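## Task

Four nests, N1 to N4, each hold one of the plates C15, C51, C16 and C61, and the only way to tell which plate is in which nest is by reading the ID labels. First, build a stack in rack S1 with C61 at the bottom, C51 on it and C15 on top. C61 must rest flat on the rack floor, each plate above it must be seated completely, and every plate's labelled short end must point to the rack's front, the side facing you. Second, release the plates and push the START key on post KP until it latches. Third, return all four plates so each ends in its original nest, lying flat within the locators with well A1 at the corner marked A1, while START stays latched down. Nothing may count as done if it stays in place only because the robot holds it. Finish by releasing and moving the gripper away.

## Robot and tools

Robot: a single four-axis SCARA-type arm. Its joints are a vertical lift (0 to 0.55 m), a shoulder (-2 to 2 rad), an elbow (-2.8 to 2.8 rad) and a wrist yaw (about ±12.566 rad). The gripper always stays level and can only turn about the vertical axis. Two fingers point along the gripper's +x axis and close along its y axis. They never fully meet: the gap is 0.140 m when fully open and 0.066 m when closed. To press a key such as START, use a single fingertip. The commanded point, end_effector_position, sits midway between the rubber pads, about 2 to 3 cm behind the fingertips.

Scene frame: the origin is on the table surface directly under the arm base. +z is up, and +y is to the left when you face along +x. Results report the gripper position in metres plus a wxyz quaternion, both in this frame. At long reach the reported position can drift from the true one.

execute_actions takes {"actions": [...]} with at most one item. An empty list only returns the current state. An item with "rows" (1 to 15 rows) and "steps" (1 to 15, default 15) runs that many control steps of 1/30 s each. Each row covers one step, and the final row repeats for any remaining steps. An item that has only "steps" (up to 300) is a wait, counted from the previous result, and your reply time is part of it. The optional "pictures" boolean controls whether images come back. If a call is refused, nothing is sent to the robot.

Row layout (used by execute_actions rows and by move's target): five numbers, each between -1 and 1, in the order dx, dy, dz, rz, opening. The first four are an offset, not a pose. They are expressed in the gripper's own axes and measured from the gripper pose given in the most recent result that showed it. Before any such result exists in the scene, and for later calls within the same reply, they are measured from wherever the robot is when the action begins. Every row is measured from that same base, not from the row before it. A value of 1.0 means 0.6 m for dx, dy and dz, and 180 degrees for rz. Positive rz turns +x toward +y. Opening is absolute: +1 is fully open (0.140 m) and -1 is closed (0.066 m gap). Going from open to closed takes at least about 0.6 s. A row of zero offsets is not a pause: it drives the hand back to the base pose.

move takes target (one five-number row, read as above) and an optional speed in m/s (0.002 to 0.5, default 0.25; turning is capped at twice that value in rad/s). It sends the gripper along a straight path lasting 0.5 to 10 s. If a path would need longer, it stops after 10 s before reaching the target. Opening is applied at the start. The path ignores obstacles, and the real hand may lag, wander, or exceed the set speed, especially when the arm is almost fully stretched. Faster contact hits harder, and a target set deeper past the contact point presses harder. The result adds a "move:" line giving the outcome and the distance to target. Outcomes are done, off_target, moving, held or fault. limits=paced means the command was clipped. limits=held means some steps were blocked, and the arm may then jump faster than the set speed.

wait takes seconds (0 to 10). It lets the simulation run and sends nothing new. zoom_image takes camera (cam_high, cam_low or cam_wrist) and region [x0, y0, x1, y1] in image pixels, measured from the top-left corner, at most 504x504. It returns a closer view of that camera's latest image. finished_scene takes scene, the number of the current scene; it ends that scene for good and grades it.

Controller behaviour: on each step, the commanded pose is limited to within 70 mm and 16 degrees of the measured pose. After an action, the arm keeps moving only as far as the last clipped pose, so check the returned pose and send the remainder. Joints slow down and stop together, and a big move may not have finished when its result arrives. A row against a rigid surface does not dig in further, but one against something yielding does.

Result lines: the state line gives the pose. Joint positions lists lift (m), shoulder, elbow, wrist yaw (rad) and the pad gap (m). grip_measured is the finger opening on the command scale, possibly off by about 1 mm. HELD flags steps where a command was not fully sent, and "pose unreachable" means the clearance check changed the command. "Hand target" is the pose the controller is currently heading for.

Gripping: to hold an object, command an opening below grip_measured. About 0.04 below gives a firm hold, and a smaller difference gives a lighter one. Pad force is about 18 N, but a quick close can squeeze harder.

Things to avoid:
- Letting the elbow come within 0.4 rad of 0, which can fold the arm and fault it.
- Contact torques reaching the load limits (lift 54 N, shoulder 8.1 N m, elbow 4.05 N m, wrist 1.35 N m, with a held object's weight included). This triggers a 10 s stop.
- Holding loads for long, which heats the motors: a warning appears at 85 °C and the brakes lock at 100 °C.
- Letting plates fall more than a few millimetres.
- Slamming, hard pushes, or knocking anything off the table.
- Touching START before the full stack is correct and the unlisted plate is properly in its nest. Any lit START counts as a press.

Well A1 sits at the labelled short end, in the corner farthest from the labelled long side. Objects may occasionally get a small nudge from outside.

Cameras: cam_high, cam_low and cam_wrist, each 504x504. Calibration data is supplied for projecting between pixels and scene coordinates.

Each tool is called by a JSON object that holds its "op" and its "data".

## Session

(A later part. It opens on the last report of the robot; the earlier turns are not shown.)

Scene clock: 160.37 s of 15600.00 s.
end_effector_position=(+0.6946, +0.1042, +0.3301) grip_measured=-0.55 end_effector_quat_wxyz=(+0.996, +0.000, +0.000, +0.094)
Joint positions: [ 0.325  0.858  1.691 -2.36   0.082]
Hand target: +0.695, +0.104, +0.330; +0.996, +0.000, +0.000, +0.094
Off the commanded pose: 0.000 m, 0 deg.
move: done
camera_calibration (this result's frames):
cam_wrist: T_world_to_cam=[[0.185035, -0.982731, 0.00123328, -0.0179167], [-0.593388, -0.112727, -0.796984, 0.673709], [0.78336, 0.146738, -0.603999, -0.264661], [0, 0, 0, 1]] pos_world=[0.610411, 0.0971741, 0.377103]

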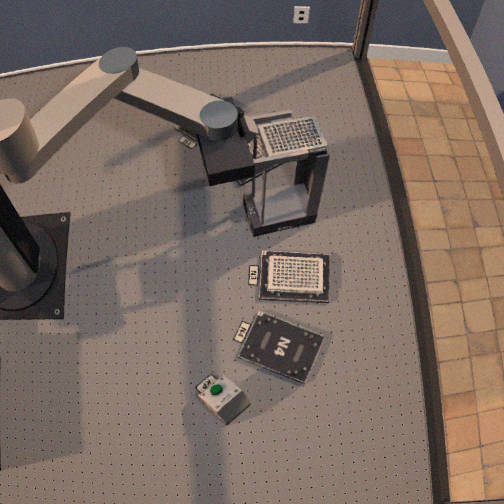

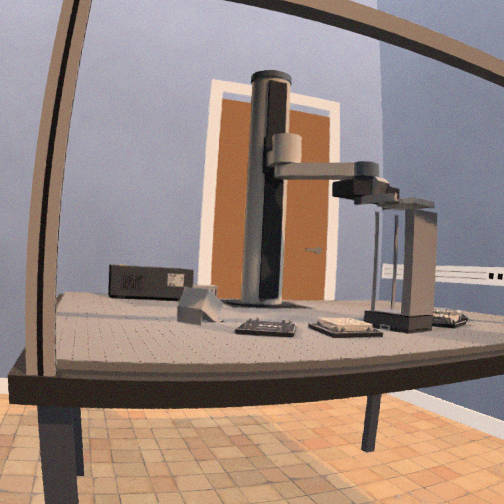

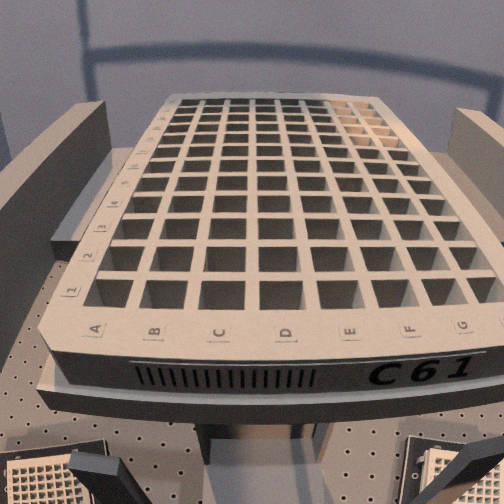

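{"op": "move", "data": {"target": [-0.00095, 0.00035, -0.0208, 0.00056, -0.6], "speed": 0.05}}

{"op": "zoom_image", "data": {"camera": "cam_wrist", "region": [20, 370, 140, 470]}}

{"op": "zoom_image", "data": {"camera": "cam_wrist", "region": [110, 80, 210, 160]}}

{"op": "zoom_image", "data": {"camera": "cam_wrist", "region": [350, 80, 450, 160]}}

Scene clock: 206.00 s of 15600.00 s.
end_effector_position=(+0.6941, +0.1041, +0.3176) grip_measured=-0.55 end_effector_quat_wxyz=(+0.995, +0.000, +0.000, +0.095)
Joint positions: [ 0.313  0.859  1.687 -2.356  0.082]
Hand target: +0.694, +0.104, +0.318; +0.995, +0.000, +0.000, +0.095
Off the commanded pose: 0.000 m, 0 deg.
After step 90, 41.93 s passed at rest.
move: done
camera_calibration (this result's frames):
cam_wrist: T_world_to_cam=[[0.186183, -0.982514, 0.00123328, -0.0186761], [-0.593256, -0.11342, -0.796984, 0.663367], [0.783188, 0.147653, -0.603999, -0.271774], [0, 0, 0, 1]] pos_world=[0.609874, 0.0970182, 0.364565]

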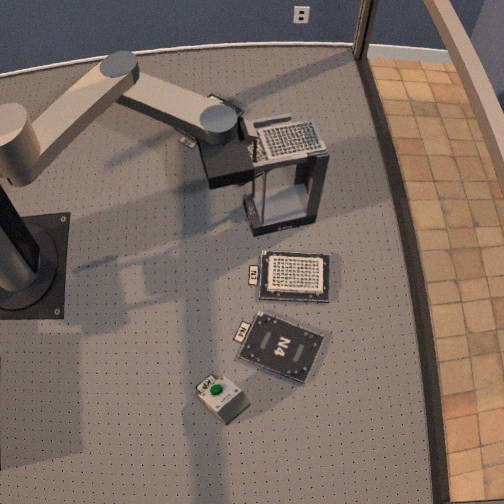

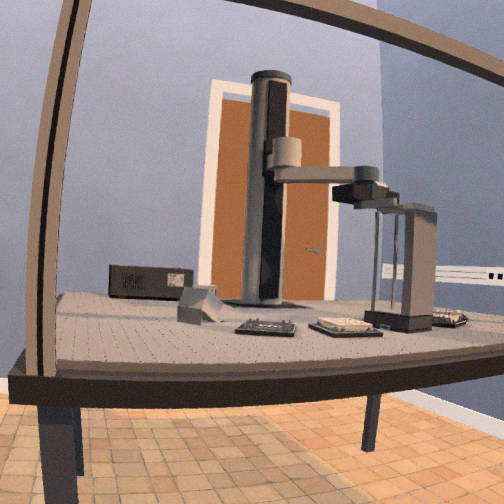

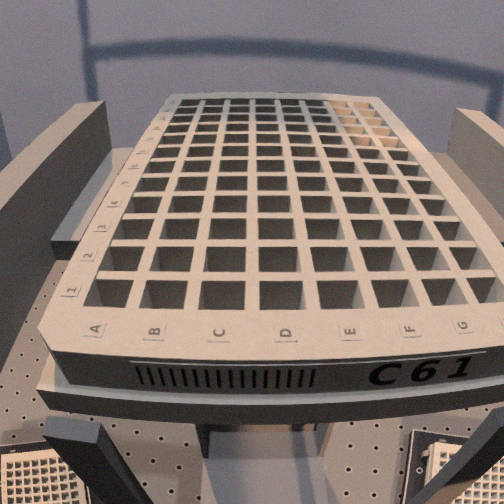

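Region (20, 370, 140, 470) of cam_wrist's 504x504 image, scaled by 4.200, with more detail than that image has.

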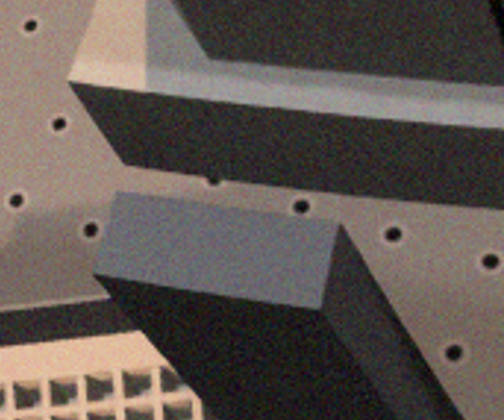

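Region (110, 80, 210, 160) of cam_wrist's 504x504 image, scaled by 5.040, with more detail than that image has; it fills the top 403 rows of this view, and the rest is white.

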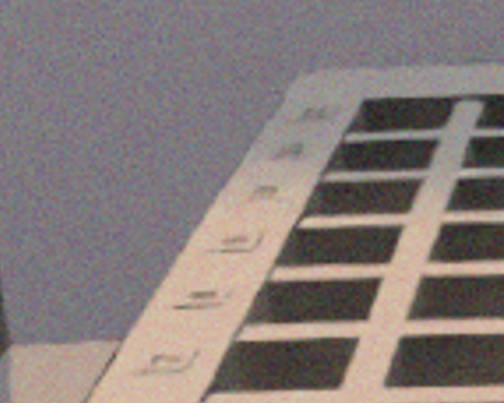

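Region (350, 80, 450, 160) of cam_wrist's 504x504 image, scaled by 5.040, with more detail than that image has; it fills the top 403 rows of this view, and the rest is white.

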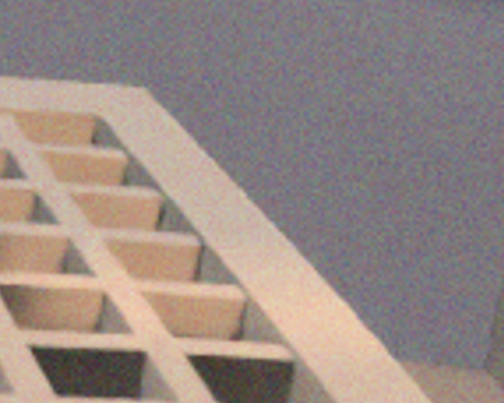

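{"op": "execute_actions", "data": {"actions": [{"rows": [[0.0001,0.0005,0,0.0002,-0.6],[0.0001,0.0005,0,0.0002,-0.6],[0.0001,0.0005,0,0.0002,-0.6],[0.0001,0.0005,-0.0006,0.0002,-0.6],[0.0001,0.0005,-0.0012,0.0002,-0.6],[0.0001,0.0005,-0.0018,0.0002,-0.6],[0.0001,0.0005,-0.0023,0.0002,-0.6],[0.0001,0.0005,-0.0028,0.0002,-0.6],[0.0001,0.0005,-0.0033,0.0002,-0.6],[0.0001,0.0005,-0.0038,0.0002,-0.6],[0.0001,0.0005,-0.0043,0.0002,-0.6],[0.0001,0.0005,-0.0048,0.0002,-0.6]], "steps": 15}]}}

{"op": "zoom_image", "data": {"camera": "cam_wrist", "region": [110, 80, 210, 160]}}

{"op": "zoom_image", "data": {"camera": "cam_wrist", "region": [350, 80, 450, 160]}}

Scene clock: 215.97 s of 15600.00 s.
end_effector_position=(+0.6941, +0.1043, +0.3147) grip_measured=-0.55 end_effector_quat_wxyz=(+0.995, +0.000, +0.000, +0.095)
Joint positions: [ 0.31   0.86   1.688 -2.356  0.082]
Hand target: +0.694, +0.104, +0.315; +0.995, +0.000, +0.000, +0.095
Off the commanded pose: 0.000 m, 0 deg.
Steps of this call (steps 1 to 90: nothing new was sent; then 6.47 s passed at rest; steps 91 to 105: all 15 steps of this action). Readings (end_effector_position):
91: (+0.6941, +0.1041, +0.3176)
92: (+0.6941, +0.1043, +0.3176)
94: (+0.6941, +0.1043, +0.3175)
98: (+0.6941, +0.1043, +0.3161)
105: the state above
camera_calibration (this result's frames):
cam_wrist: T_world_to_cam=[[0.186642, -0.982427, 0.00123328, -0.0188278], [-0.593203, -0.113697, -0.796984, 0.661084], [0.783119, 0.148019, -0.603999, -0.273556], [0, 0, 0, 1]] pos_world=[0.609898, 0.0971581, 0.361669]

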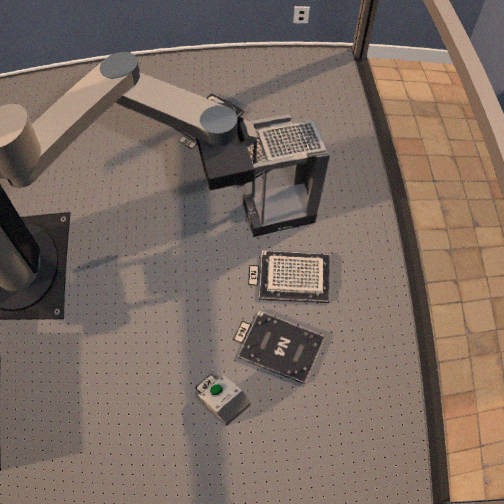

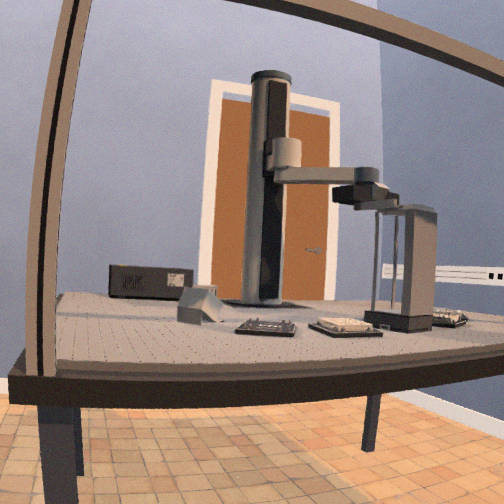

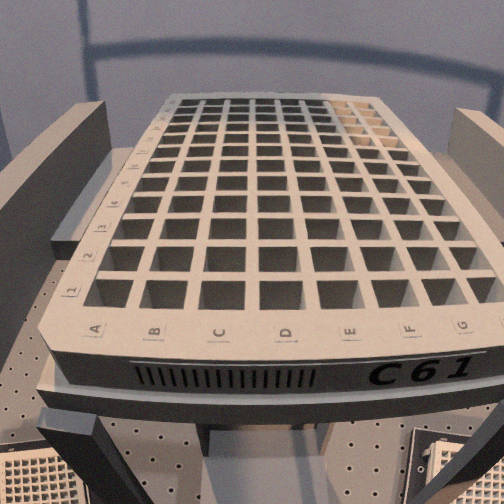

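Region (110, 80, 210, 160) of cam_wrist's 504x504 image, scaled by 5.040, with more detail than that image has; it fills the top 403 rows of this view, and the rest is white.

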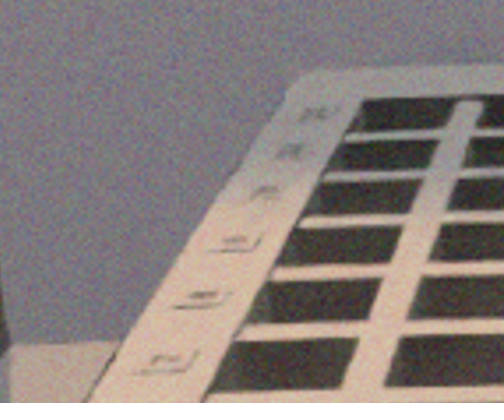

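Region (350, 80, 450, 160) of cam_wrist's 504x504 image, scaled by 5.040, with more detail than that image has; it fills the top 403 rows of this view, and the rest is white.

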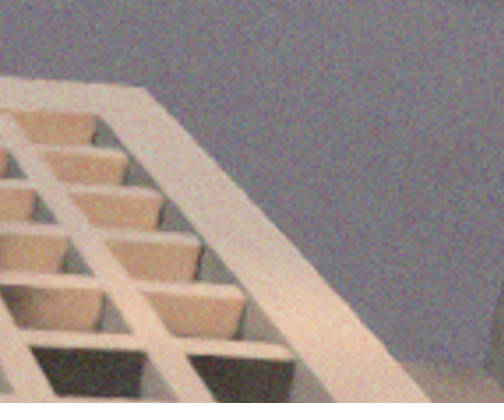

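{"op": "move", "data": {"target": [0, 0, -0.0217, 0, -0.6], "speed": 0.04}}

{"op": "zoom_image", "data": {"camera": "cam_wrist", "region": [125, 75, 195, 131]}}

{"op": "zoom_image", "data": {"camera": "cam_wrist", "region": [360, 80, 430, 136]}}

Scene clock: 221.27 s of 15600.00 s.
end_effector_position=(+0.6941, +0.1043, +0.3016) grip_measured=-0.55 end_effector_quat_wxyz=(+0.995, +0.000, +0.000, +0.095)
Joint positions: [ 0.297  0.859  1.688 -2.356  0.082]
Hand target: +0.694, +0.104, +0.302; +0.995, +0.000, +0.000, +0.095
Off the commanded pose: 0.000 m, 0 deg.
After step 90, 1.60 s passed at rest.
move: done
camera_calibration (this result's frames):
cam_wrist: T_world_to_cam=[[0.186627, -0.98243, 0.00123328, -0.0188086], [-0.593204, -0.113688, -0.796984, 0.650661], [0.783121, 0.148007, -0.603999, -0.281456], [0, 0, 0, 1]] pos_world=[0.609899, 0.0971518, 0.348591]

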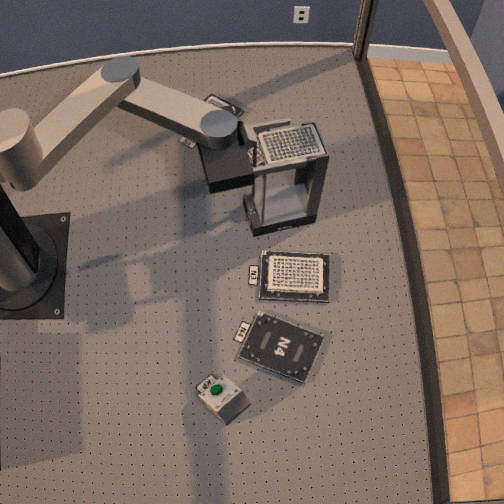

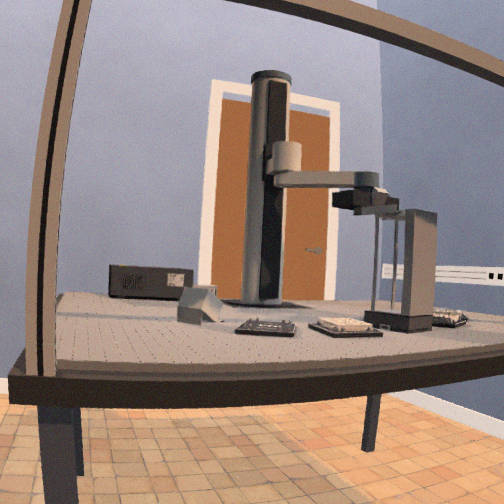

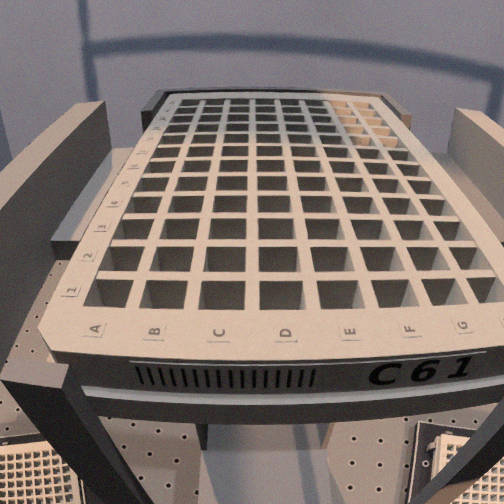

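Region (125, 75, 195, 131) of cam_wrist's 504x504 image, scaled by 7.200, with more detail than that image has; it fills the top 403 rows of this view, and the rest is white.

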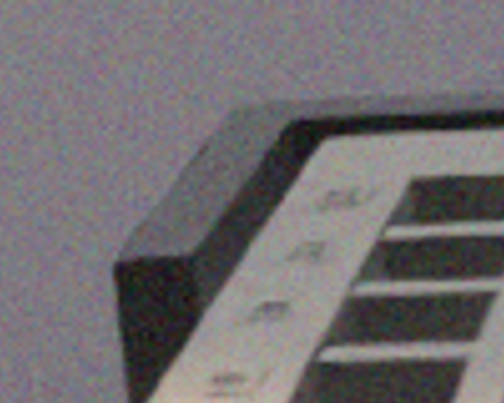

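Region (360, 80, 430, 136) of cam_wrist's 504x504 image, scaled by 7.200, with more detail than that image has; it fills the top 403 rows of this view, and the rest is white.

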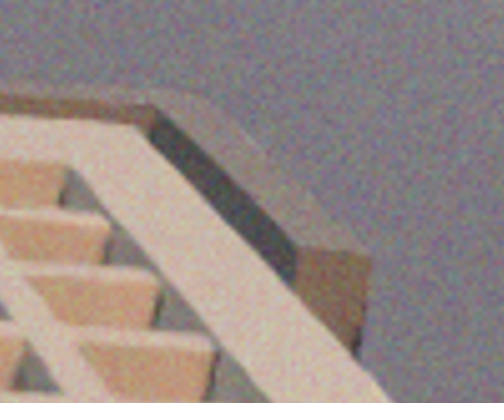

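{"op": "move", "data": {"target": [0, 0, -0.386, 0, -0.6], "speed": 0.4}}

{"op": "zoom_image", "data": {"camera": "cam_wrist", "region": [20, 370, 160, 490]}}

{"op": "zoom_image", "data": {"camera": "cam_wrist", "region": [200, 390, 310, 500]}}

Scene clock: 228.90 s of 15600.00 s.
end_effector_position=(+0.6941, +0.1043, +0.0699) grip_measured=-0.55 end_effector_quat_wxyz=(+0.995, +0.000, +0.000, +0.095)
Joint positions: [ 0.065  0.859  1.688 -2.356  0.082]
Hand target: +0.694, +0.104, +0.070; +0.995, +0.000, +0.000, +0.095
Off the commanded pose: 0.000 m, 0 deg.
After step 90, 3.50 s passed at rest.
move: done
camera_calibration (this result's frames):
cam_wrist: T_world_to_cam=[[0.186594, -0.982436, 0.00123328, -0.0185102], [-0.593208, -0.113668, -0.796984, 0.466031], [0.783126, 0.147981, -0.603999, -0.421373], [0, 0, 0, 1]] pos_world=[0.609896, 0.097143, 0.116933]

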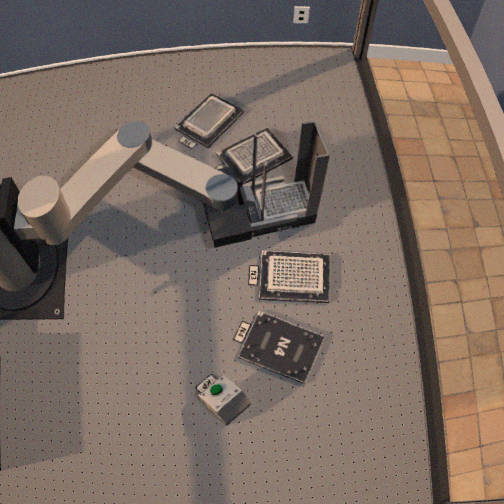

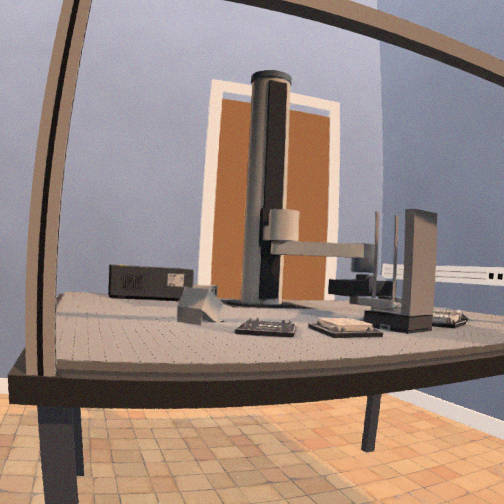

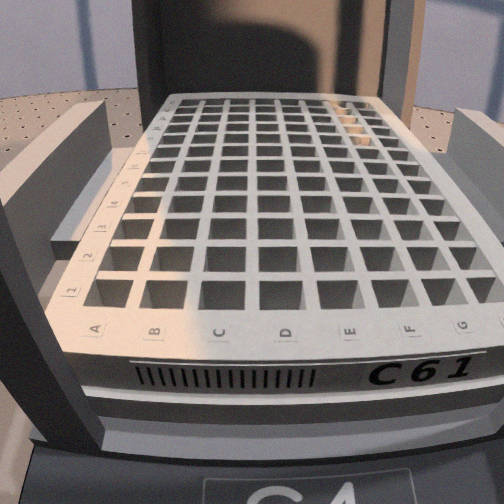

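Region (20, 370, 160, 490) of cam_wrist's 504x504 image, scaled by 3.600, with more detail than that image has; it fills the top 432 rows of this view, and the rest is white.

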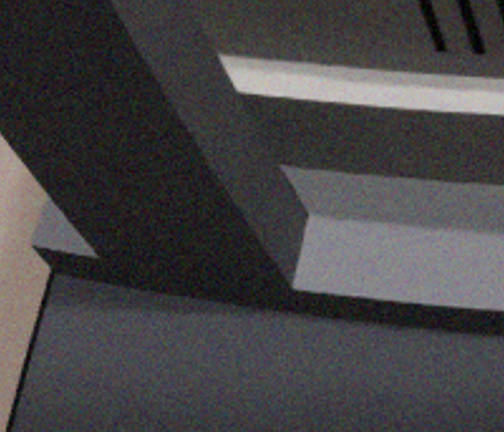

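Region (200, 390, 310, 500) of cam_wrist's 504x504 image, scaled by 4.582, with more detail than that image has.

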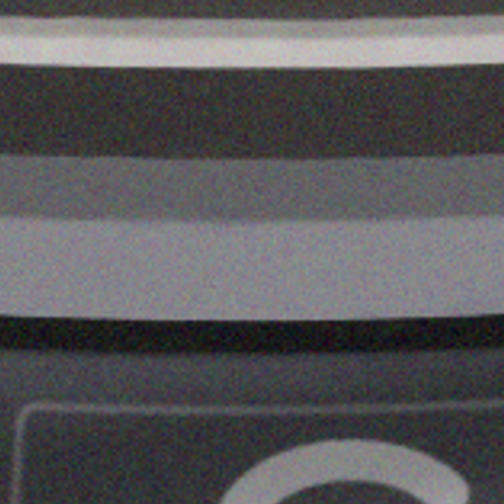

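{"op": "execute_actions", "data": {"actions": [{"rows": [[0,0,-0.0008,0,-0.6],[0,0,-0.0016,0,-0.6],[0,0,-0.0024,0,-0.6],[0,0,-0.0031,0,-0.6],[0,0,-0.0038,0,-0.6],[0,0,-0.0044,0,-0.6],[0,0,-0.005,0,-0.6],[0,0,-0.0055,0,-0.6],[0,0,-0.006,0,-0.6]], "steps": 11}]}}

{"op": "zoom_image", "data": {"camera": "cam_wrist", "region": [200, 340, 310, 450]}}

{"op": "execute_actions", "data": {"actions": [{"rows": [[0,0,0,0,-0.58],[0,0,0,0,-0.56],[0,0,0,0,-0.54],[0,0,0,0,-0.52],[0,0,0,0,-0.45],[0,0,0,0,-0.3],[0,0,0,0,-0.1],[0,0,0,0,0.0]], "steps": 11}]}}

{"op": "zoom_image", "data": {"camera": "cam_wrist", "region": [200, 340, 310, 450]}}

Scene clock: 242.17 s of 15600.00 s.
end_effector_position=(+0.6941, +0.1043, +0.0664) grip_measured=-0.55 end_effector_quat_wxyz=(+0.995, +0.000, +0.000, +0.095)
Joint positions: [ 0.061  0.859  1.688 -2.356  0.082]
Hand target: +0.694, +0.104, +0.066; +0.995, +0.000, +0.000, +0.095
Off the commanded pose: 0.000 m, 0 deg.
Steps of this call (steps 1 to 90: nothing new was sent; then 9.90 s passed at rest; steps 91 to 101: all 11 steps of this action). Readings (end_effector_position):
91: (+0.6941, +0.1043, +0.0699)
92: (+0.6941, +0.1043, +0.0694)
94: (+0.6941, +0.1043, +0.0684)
98: (+0.6941, +0.1043, +0.0669)
101: the state above
camera_calibration (this result's frames):
cam_wrist: T_world_to_cam=[[0.186592, -0.982437, 0.00123328, -0.0185048], [-0.593208, -0.113667, -0.796984, 0.463226], [0.783127, 0.147979, -0.603999, -0.423498], [0, 0, 0, 1]] pos_world=[0.609895, 0.0971425, 0.113414]

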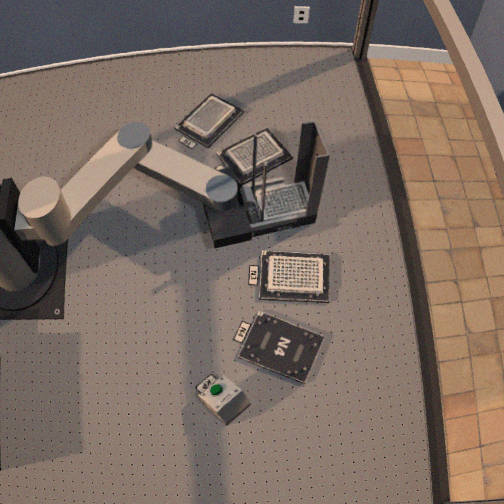

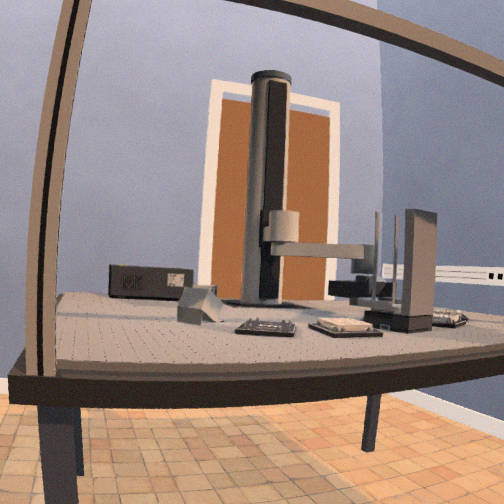

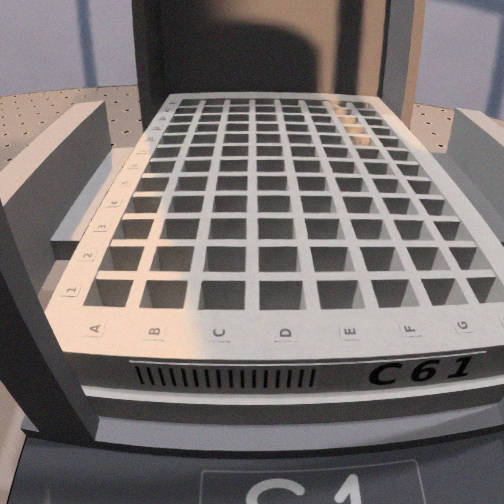

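Region (200, 340, 310, 450) of cam_wrist's 504x504 image, scaled by 4.582, with more detail than that image has.

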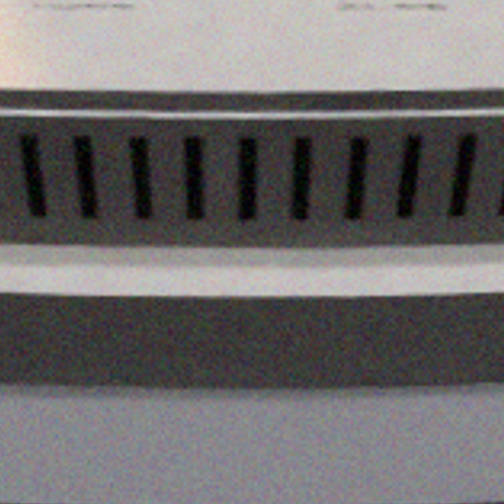

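Scene clock: 242.53 s of 15600.00 s.
end_effector_position=(+0.6941, +0.1043, +0.0664) grip_measured=+0.00 end_effector_quat_wxyz=(+0.995, +0.000, +0.000, +0.095)
Joint positions: [ 0.061  0.859  1.688 -2.356  0.103]
Hand target: +0.694, +0.104, +0.066; +0.995, +0.000, +0.000, +0.095
Off the commanded pose: 0.000 m, 0 deg.
Steps of this call (steps 1 to 11: all 11 steps of this action). Readings (end_effector_position):
1: (+0.6941, +0.1043, +0.0664)
2: (+0.6941, +0.1043, +0.0664)
4: (+0.6941, +0.1043, +0.0664)
8: (+0.6941, +0.1043, +0.0664)
11: the state above
camera_calibration (this result's frames):
cam_wrist: T_world_to_cam=[[0.18659, -0.982437, 0.00123328, -0.0185042], [-0.593209, -0.113666, -0.796984, 0.463255], [0.783127, 0.147978, -0.603999, -0.423476], [0, 0, 0, 1]] pos_world=[0.609895, 0.0971425, 0.11345]

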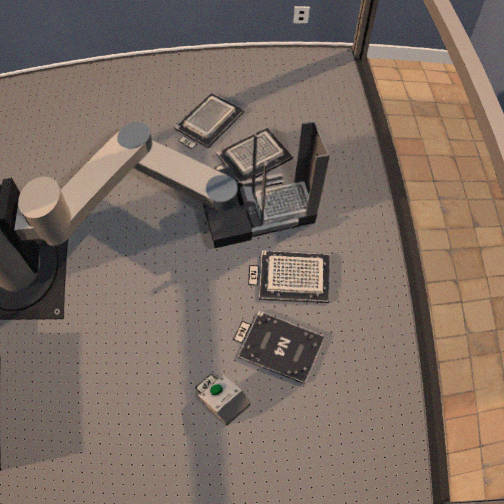

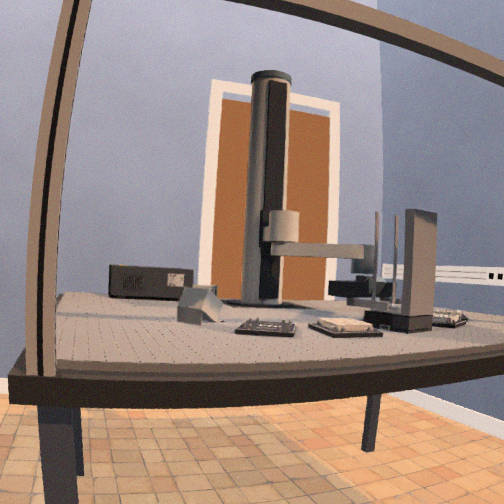

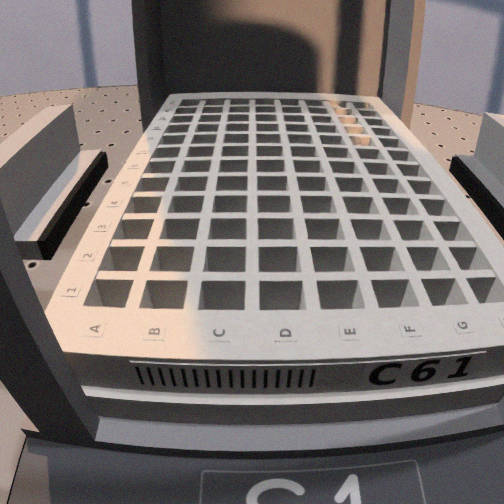

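Region (200, 340, 310, 450) of cam_wrist's 504x504 image, scaled by 4.582, with more detail than that image has.

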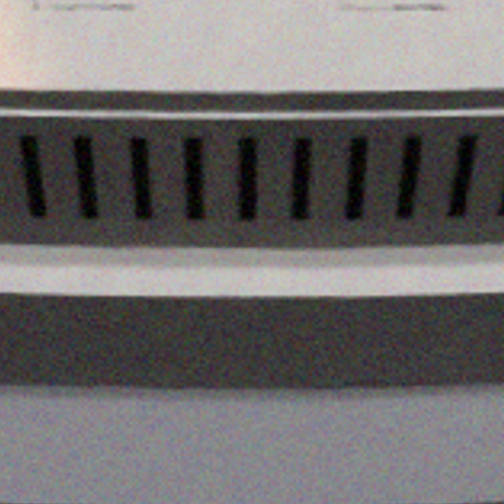

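{"op": "move", "data": {"target": [-0.19167, 0, 0.0026, 0, 0.0], "speed": 0.35}}

{"op": "move", "data": {"target": [-0.0023, -0.2332, 0, -0.1012, 0.0], "speed": 0.35}}

{"op": "move", "data": {"target": [0.1667, 0, -0.0568, -0.0002, 0.1], "speed": 0.3}}

{"op": "zoom_image", "data": {"camera": "cam_wrist", "region": [200, 340, 310, 450]}}

{"op": "zoom_image", "data": {"camera": "cam_wrist", "region": [190, 270, 330, 430]}}

{"op": "zoom_image", "data": {"camera": "cam_wrist", "region": [210, 80, 300, 130]}}

Scene clock: 266.43 s of 15600.00 s.
end_effector_position=(+0.5811, +0.0825, +0.0680) grip_measured=+0.00 end_effector_quat_wxyz=(+0.995, +0.000, +0.000, +0.095)
Joint positions: [ 0.063  1.101  1.102 -2.013  0.103]
Hand target: +0.581, +0.083, +0.068; +0.995, +0.000, +0.000, +0.095
Off the commanded pose: 0.000 m, 0 deg.
After step 90, 20.10 s passed at rest.
move: done
camera_calibration (this result's frames):
cam_wrist: T_world_to_cam=[[0.186187, -0.982514, 0.00123328, -0.0185898], [-0.593255, -0.113423, -0.796984, 0.394998], [0.783188, 0.147657, -0.603999, -0.330893], [0, 0, 0, 1]] pos_world=[0.496947, 0.0753956, 0.114971]

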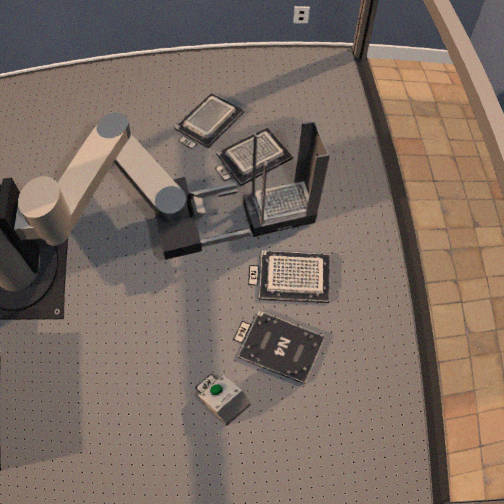

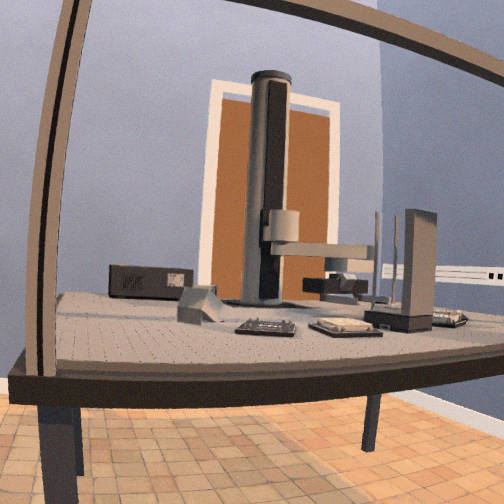

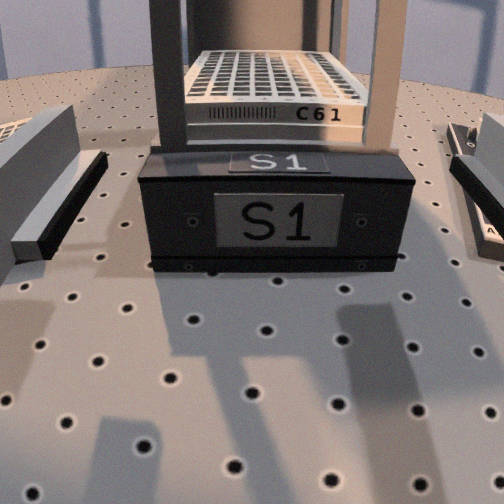

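Scene clock: 267.33 s of 15600.00 s.
end_effector_position=(+0.6062, -0.0553, +0.0680) grip_measured=+0.00 end_effector_quat_wxyz=(+0.998, +0.000, +0.000, -0.064)
Joint positions: [ 0.063  0.733  1.197 -2.057  0.103]
Hand target: +0.606, -0.055, +0.068; +0.998, +0.000, +0.000, -0.064
Off the commanded pose: 0.000 m, 0 deg.
move: done
camera_calibration (this result's frames):
cam_wrist: T_world_to_cam=[[-0.130396, -0.991461, 0.00123328, 0.0327878], [-0.598971, 0.0777845, -0.796984, 0.408271], [0.790083, -0.104662, -0.603999, -0.348302], [0, 0, 0, 1]] pos_world=[0.524005, -0.0357032, 0.11497]

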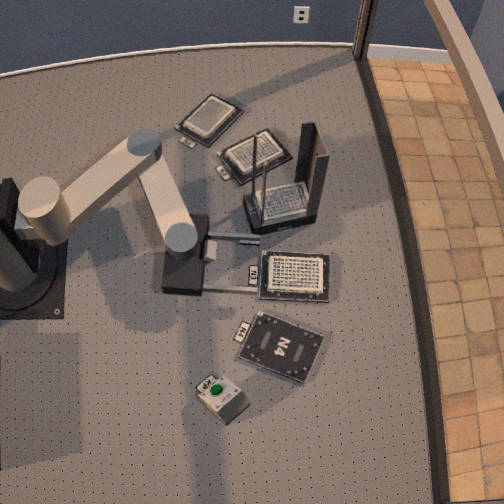

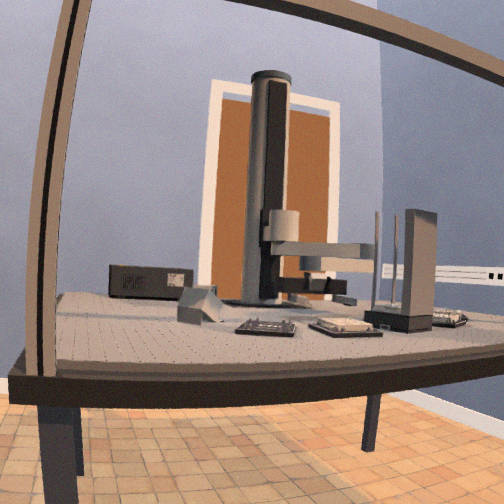

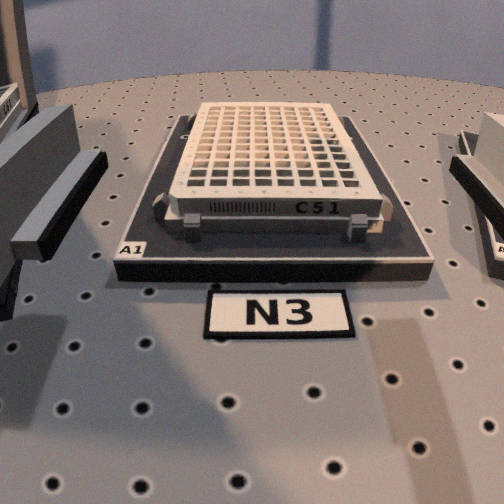

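Scene clock: 268.13 s of 15600.00 s.
end_effector_position=(+0.7054, -0.0680, +0.0338) grip_measured=+0.10 end_effector_quat_wxyz=(+0.998, +0.000, +0.000, -0.064)
Joint positions: [ 0.029  0.518  1.719 -2.364  0.107]
Hand target: +0.705, -0.068, +0.034; +0.998, +0.000, +0.000, -0.064
Off the commanded pose: 0.000 m, 0 deg.
move: done
camera_calibration (this result's frames):
cam_wrist: T_world_to_cam=[[-0.130535, -0.991443, 0.00123328, 0.0332433], [-0.59896, 0.0778687, -0.796984, 0.441492], [0.790068, -0.104773, -0.603999, -0.448638], [0, 0, 0, 1]] pos_world=[0.62323, -0.0484247, 0.0808447]

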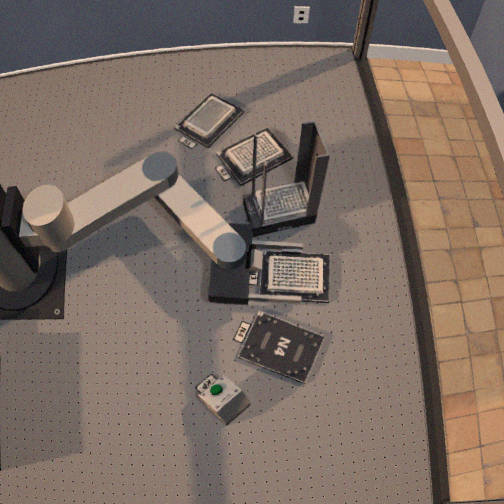

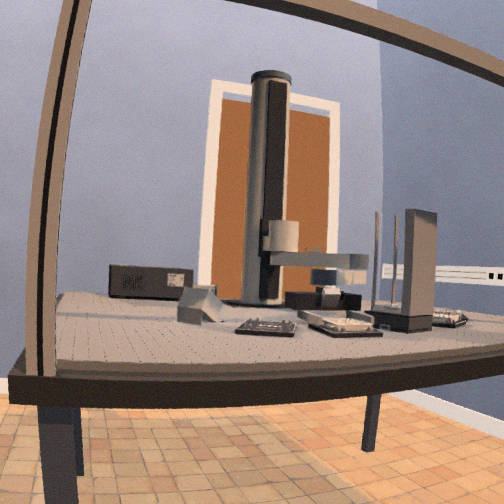

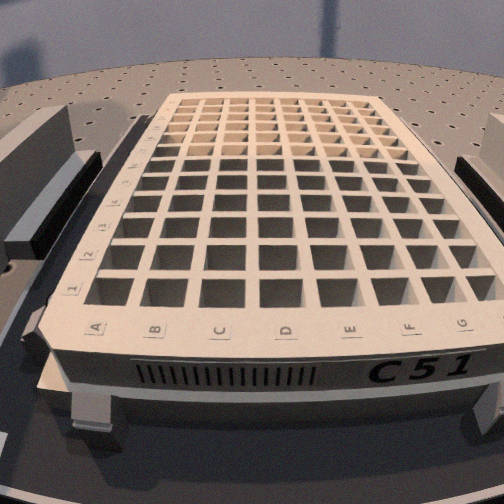

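Region (200, 340, 310, 450) of cam_wrist's 504x504 image, scaled by 4.582, with more detail than that image has.

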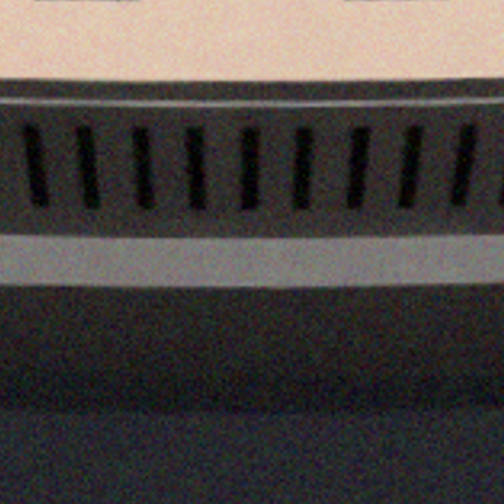

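Region (190, 270, 330, 430) of cam_wrist's 504x504 image, scaled by 3.150, with more detail than that image has; it fills the left 441 columns of this view, and the rest is white.

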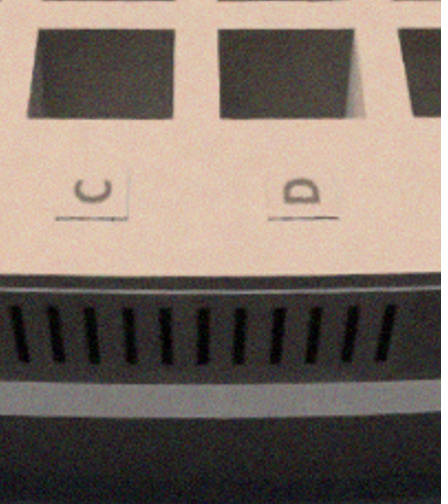

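Region (210, 80, 300, 130) of cam_wrist's 504x504 image, scaled by 5.600, with more detail than that image has.

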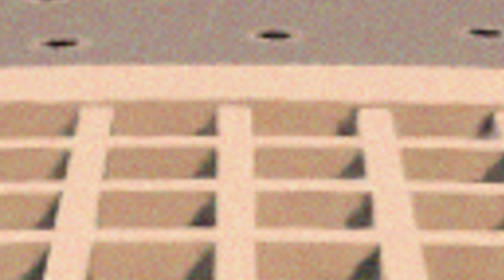

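{"op": "execute_actions", "data": {"actions": [{"rows": [[0.00058,0,0.00014,0.0004,-0.42],[0.00058,0,0.00014,0.0004,-0.42],[0.00058,0,0.00014,0.0004,-0.42],[0.00058,0,0.00014,0.0004,-0.42],[0.00058,0,0.00014,0.0004,-0.42],[0.00058,0,0.00014,0.0004,-0.45],[0.00058,0,0.00014,0.0004,-0.48],[0.00058,0,0.00014,0.0004,-0.5],[0.00058,0,0.00014,0.0004,-0.52],[0.00058,0,0.00014,0.0004,-0.54],[0.00058,0,0.00014,0.0004,-0.56],[0.00058,0,0.00014,0.0004,-0.58],[0.00058,0,0.00014,0.0004,-0.6]], "steps": 15}]}}

{"op": "zoom_image", "data": {"camera": "cam_wrist", "region": [200, 340, 310, 450]}}

Scene clock: 275.33 s of 15600.00 s.
end_effector_position=(+0.7058, -0.0681, +0.0339) grip_measured=-0.55 end_effector_quat_wxyz=(+0.998, +0.000, +0.000, -0.063)
Joint positions: [ 0.029  0.516  1.721 -2.364  0.082]
Hand target: +0.706, -0.068, +0.034; +0.998, +0.000, +0.000, -0.063
Off the commanded pose: 0.000 m, 0 deg.
Steps of this call (steps 1 to 90: nothing new was sent; then 3.70 s passed at rest; steps 91 to 105: all 15 steps of this action). Readings (end_effector_position):
91: (+0.7055, -0.0680, +0.0338)
92: (+0.7058, -0.0681, +0.0339)
94: (+0.7058, -0.0681, +0.0339)
98: (+0.7058, -0.0681, +0.0339)
105: the state above
camera_calibration (this result's frames):
cam_wrist: T_world_to_cam=[[-0.129409, -0.991591, 0.00123328, 0.0324513], [-0.599048, 0.0771885, -0.796984, 0.441751], [0.790187, -0.103876, -0.603999, -0.44891], [0, 0, 0, 1]] pos_world=[0.623553, -0.0485506, 0.0808871]

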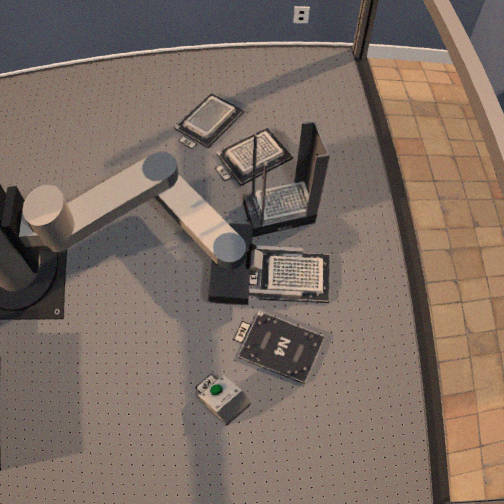

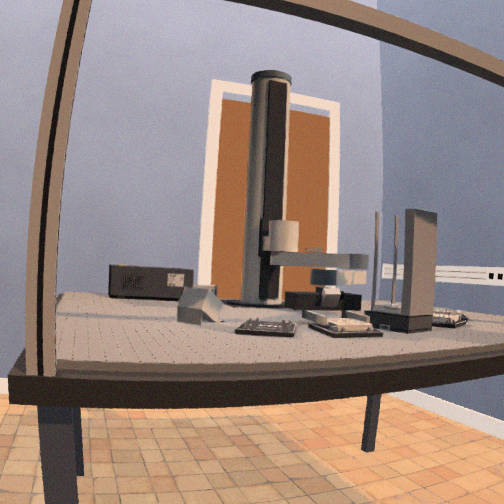

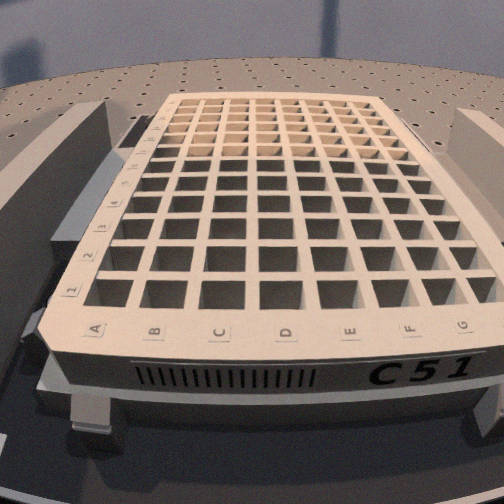

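Region (200, 340, 310, 450) of cam_wrist's 504x504 image, scaled by 4.582, with more detail than that image has.

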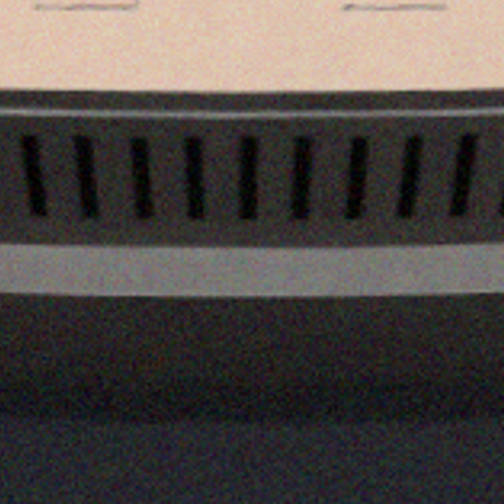

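{"op": "move", "data": {"target": [0, 0, 0.48017, 0, -0.6], "speed": 0.4}}

{"op": "move", "data": {"target": [-0.0556, 0.28204, 0, 0.10078, -0.6], "speed": 0.4}}

Scene clock: 283.27 s of 15600.00 s.
end_effector_position=(+0.7058, -0.0681, +0.3220) grip_measured=-0.55 end_effector_quat_wxyz=(+0.998, +0.000, +0.000, -0.063)
Joint positions: [ 0.317  0.516  1.721 -2.364  0.082]
Hand target: +0.706, -0.068, +0.322; +0.998, +0.000, +0.000, -0.063
Off the commanded pose: 0.000 m, 0 deg.
After step 90, 3.67 s passed at rest.
move: done
camera_calibration (this result's frames):
cam_wrist: T_world_to_cam=[[-0.129387, -0.991593, 0.00123328, 0.0320831], [-0.59905, 0.0771751, -0.796984, 0.671395], [0.790189, -0.103858, -0.603999, -0.274882], [0, 0, 0, 1]] pos_world=[0.623559, -0.0485504, 0.369023]

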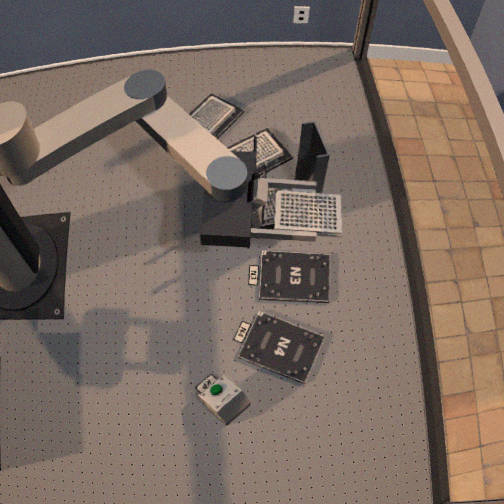

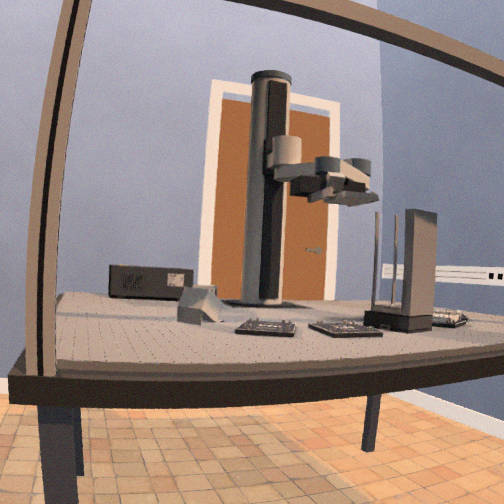

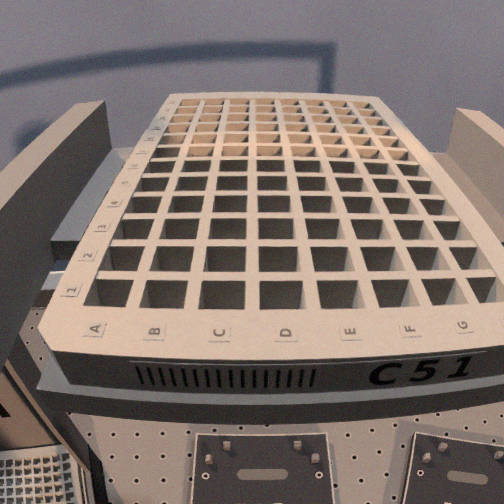

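Scene clock: 284.13 s of 15600.00 s.
end_effector_position=(+0.6941, +0.1043, +0.3220) grip_measured=-0.55 end_effector_quat_wxyz=(+0.995, +0.000, +0.000, +0.095)
Joint positions: [ 0.317  0.86   1.688 -2.357  0.082]
Hand target: +0.694, +0.104, +0.322; +0.995, +0.000, +0.000, +0.095
Off the commanded pose: 0.000 m, 0 deg.
move: done
camera_calibration (this result's frames):
cam_wrist: T_world_to_cam=[[0.186644, -0.982427, 0.00123328, -0.0188191], [-0.593202, -0.113699, -0.796984, 0.666943], [0.783119, 0.148021, -0.603999, -0.269113], [0, 0, 0, 1]] pos_world=[0.609892, 0.0971764, 0.369022]

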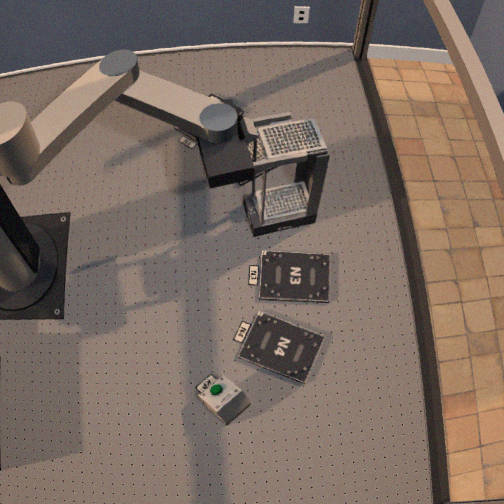

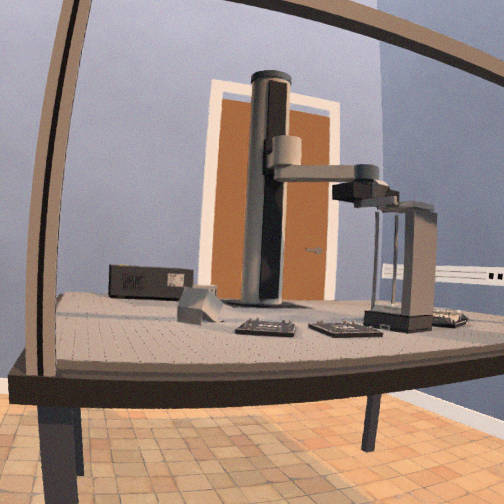

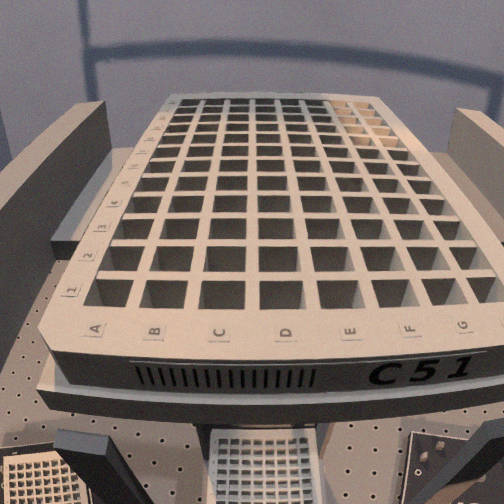

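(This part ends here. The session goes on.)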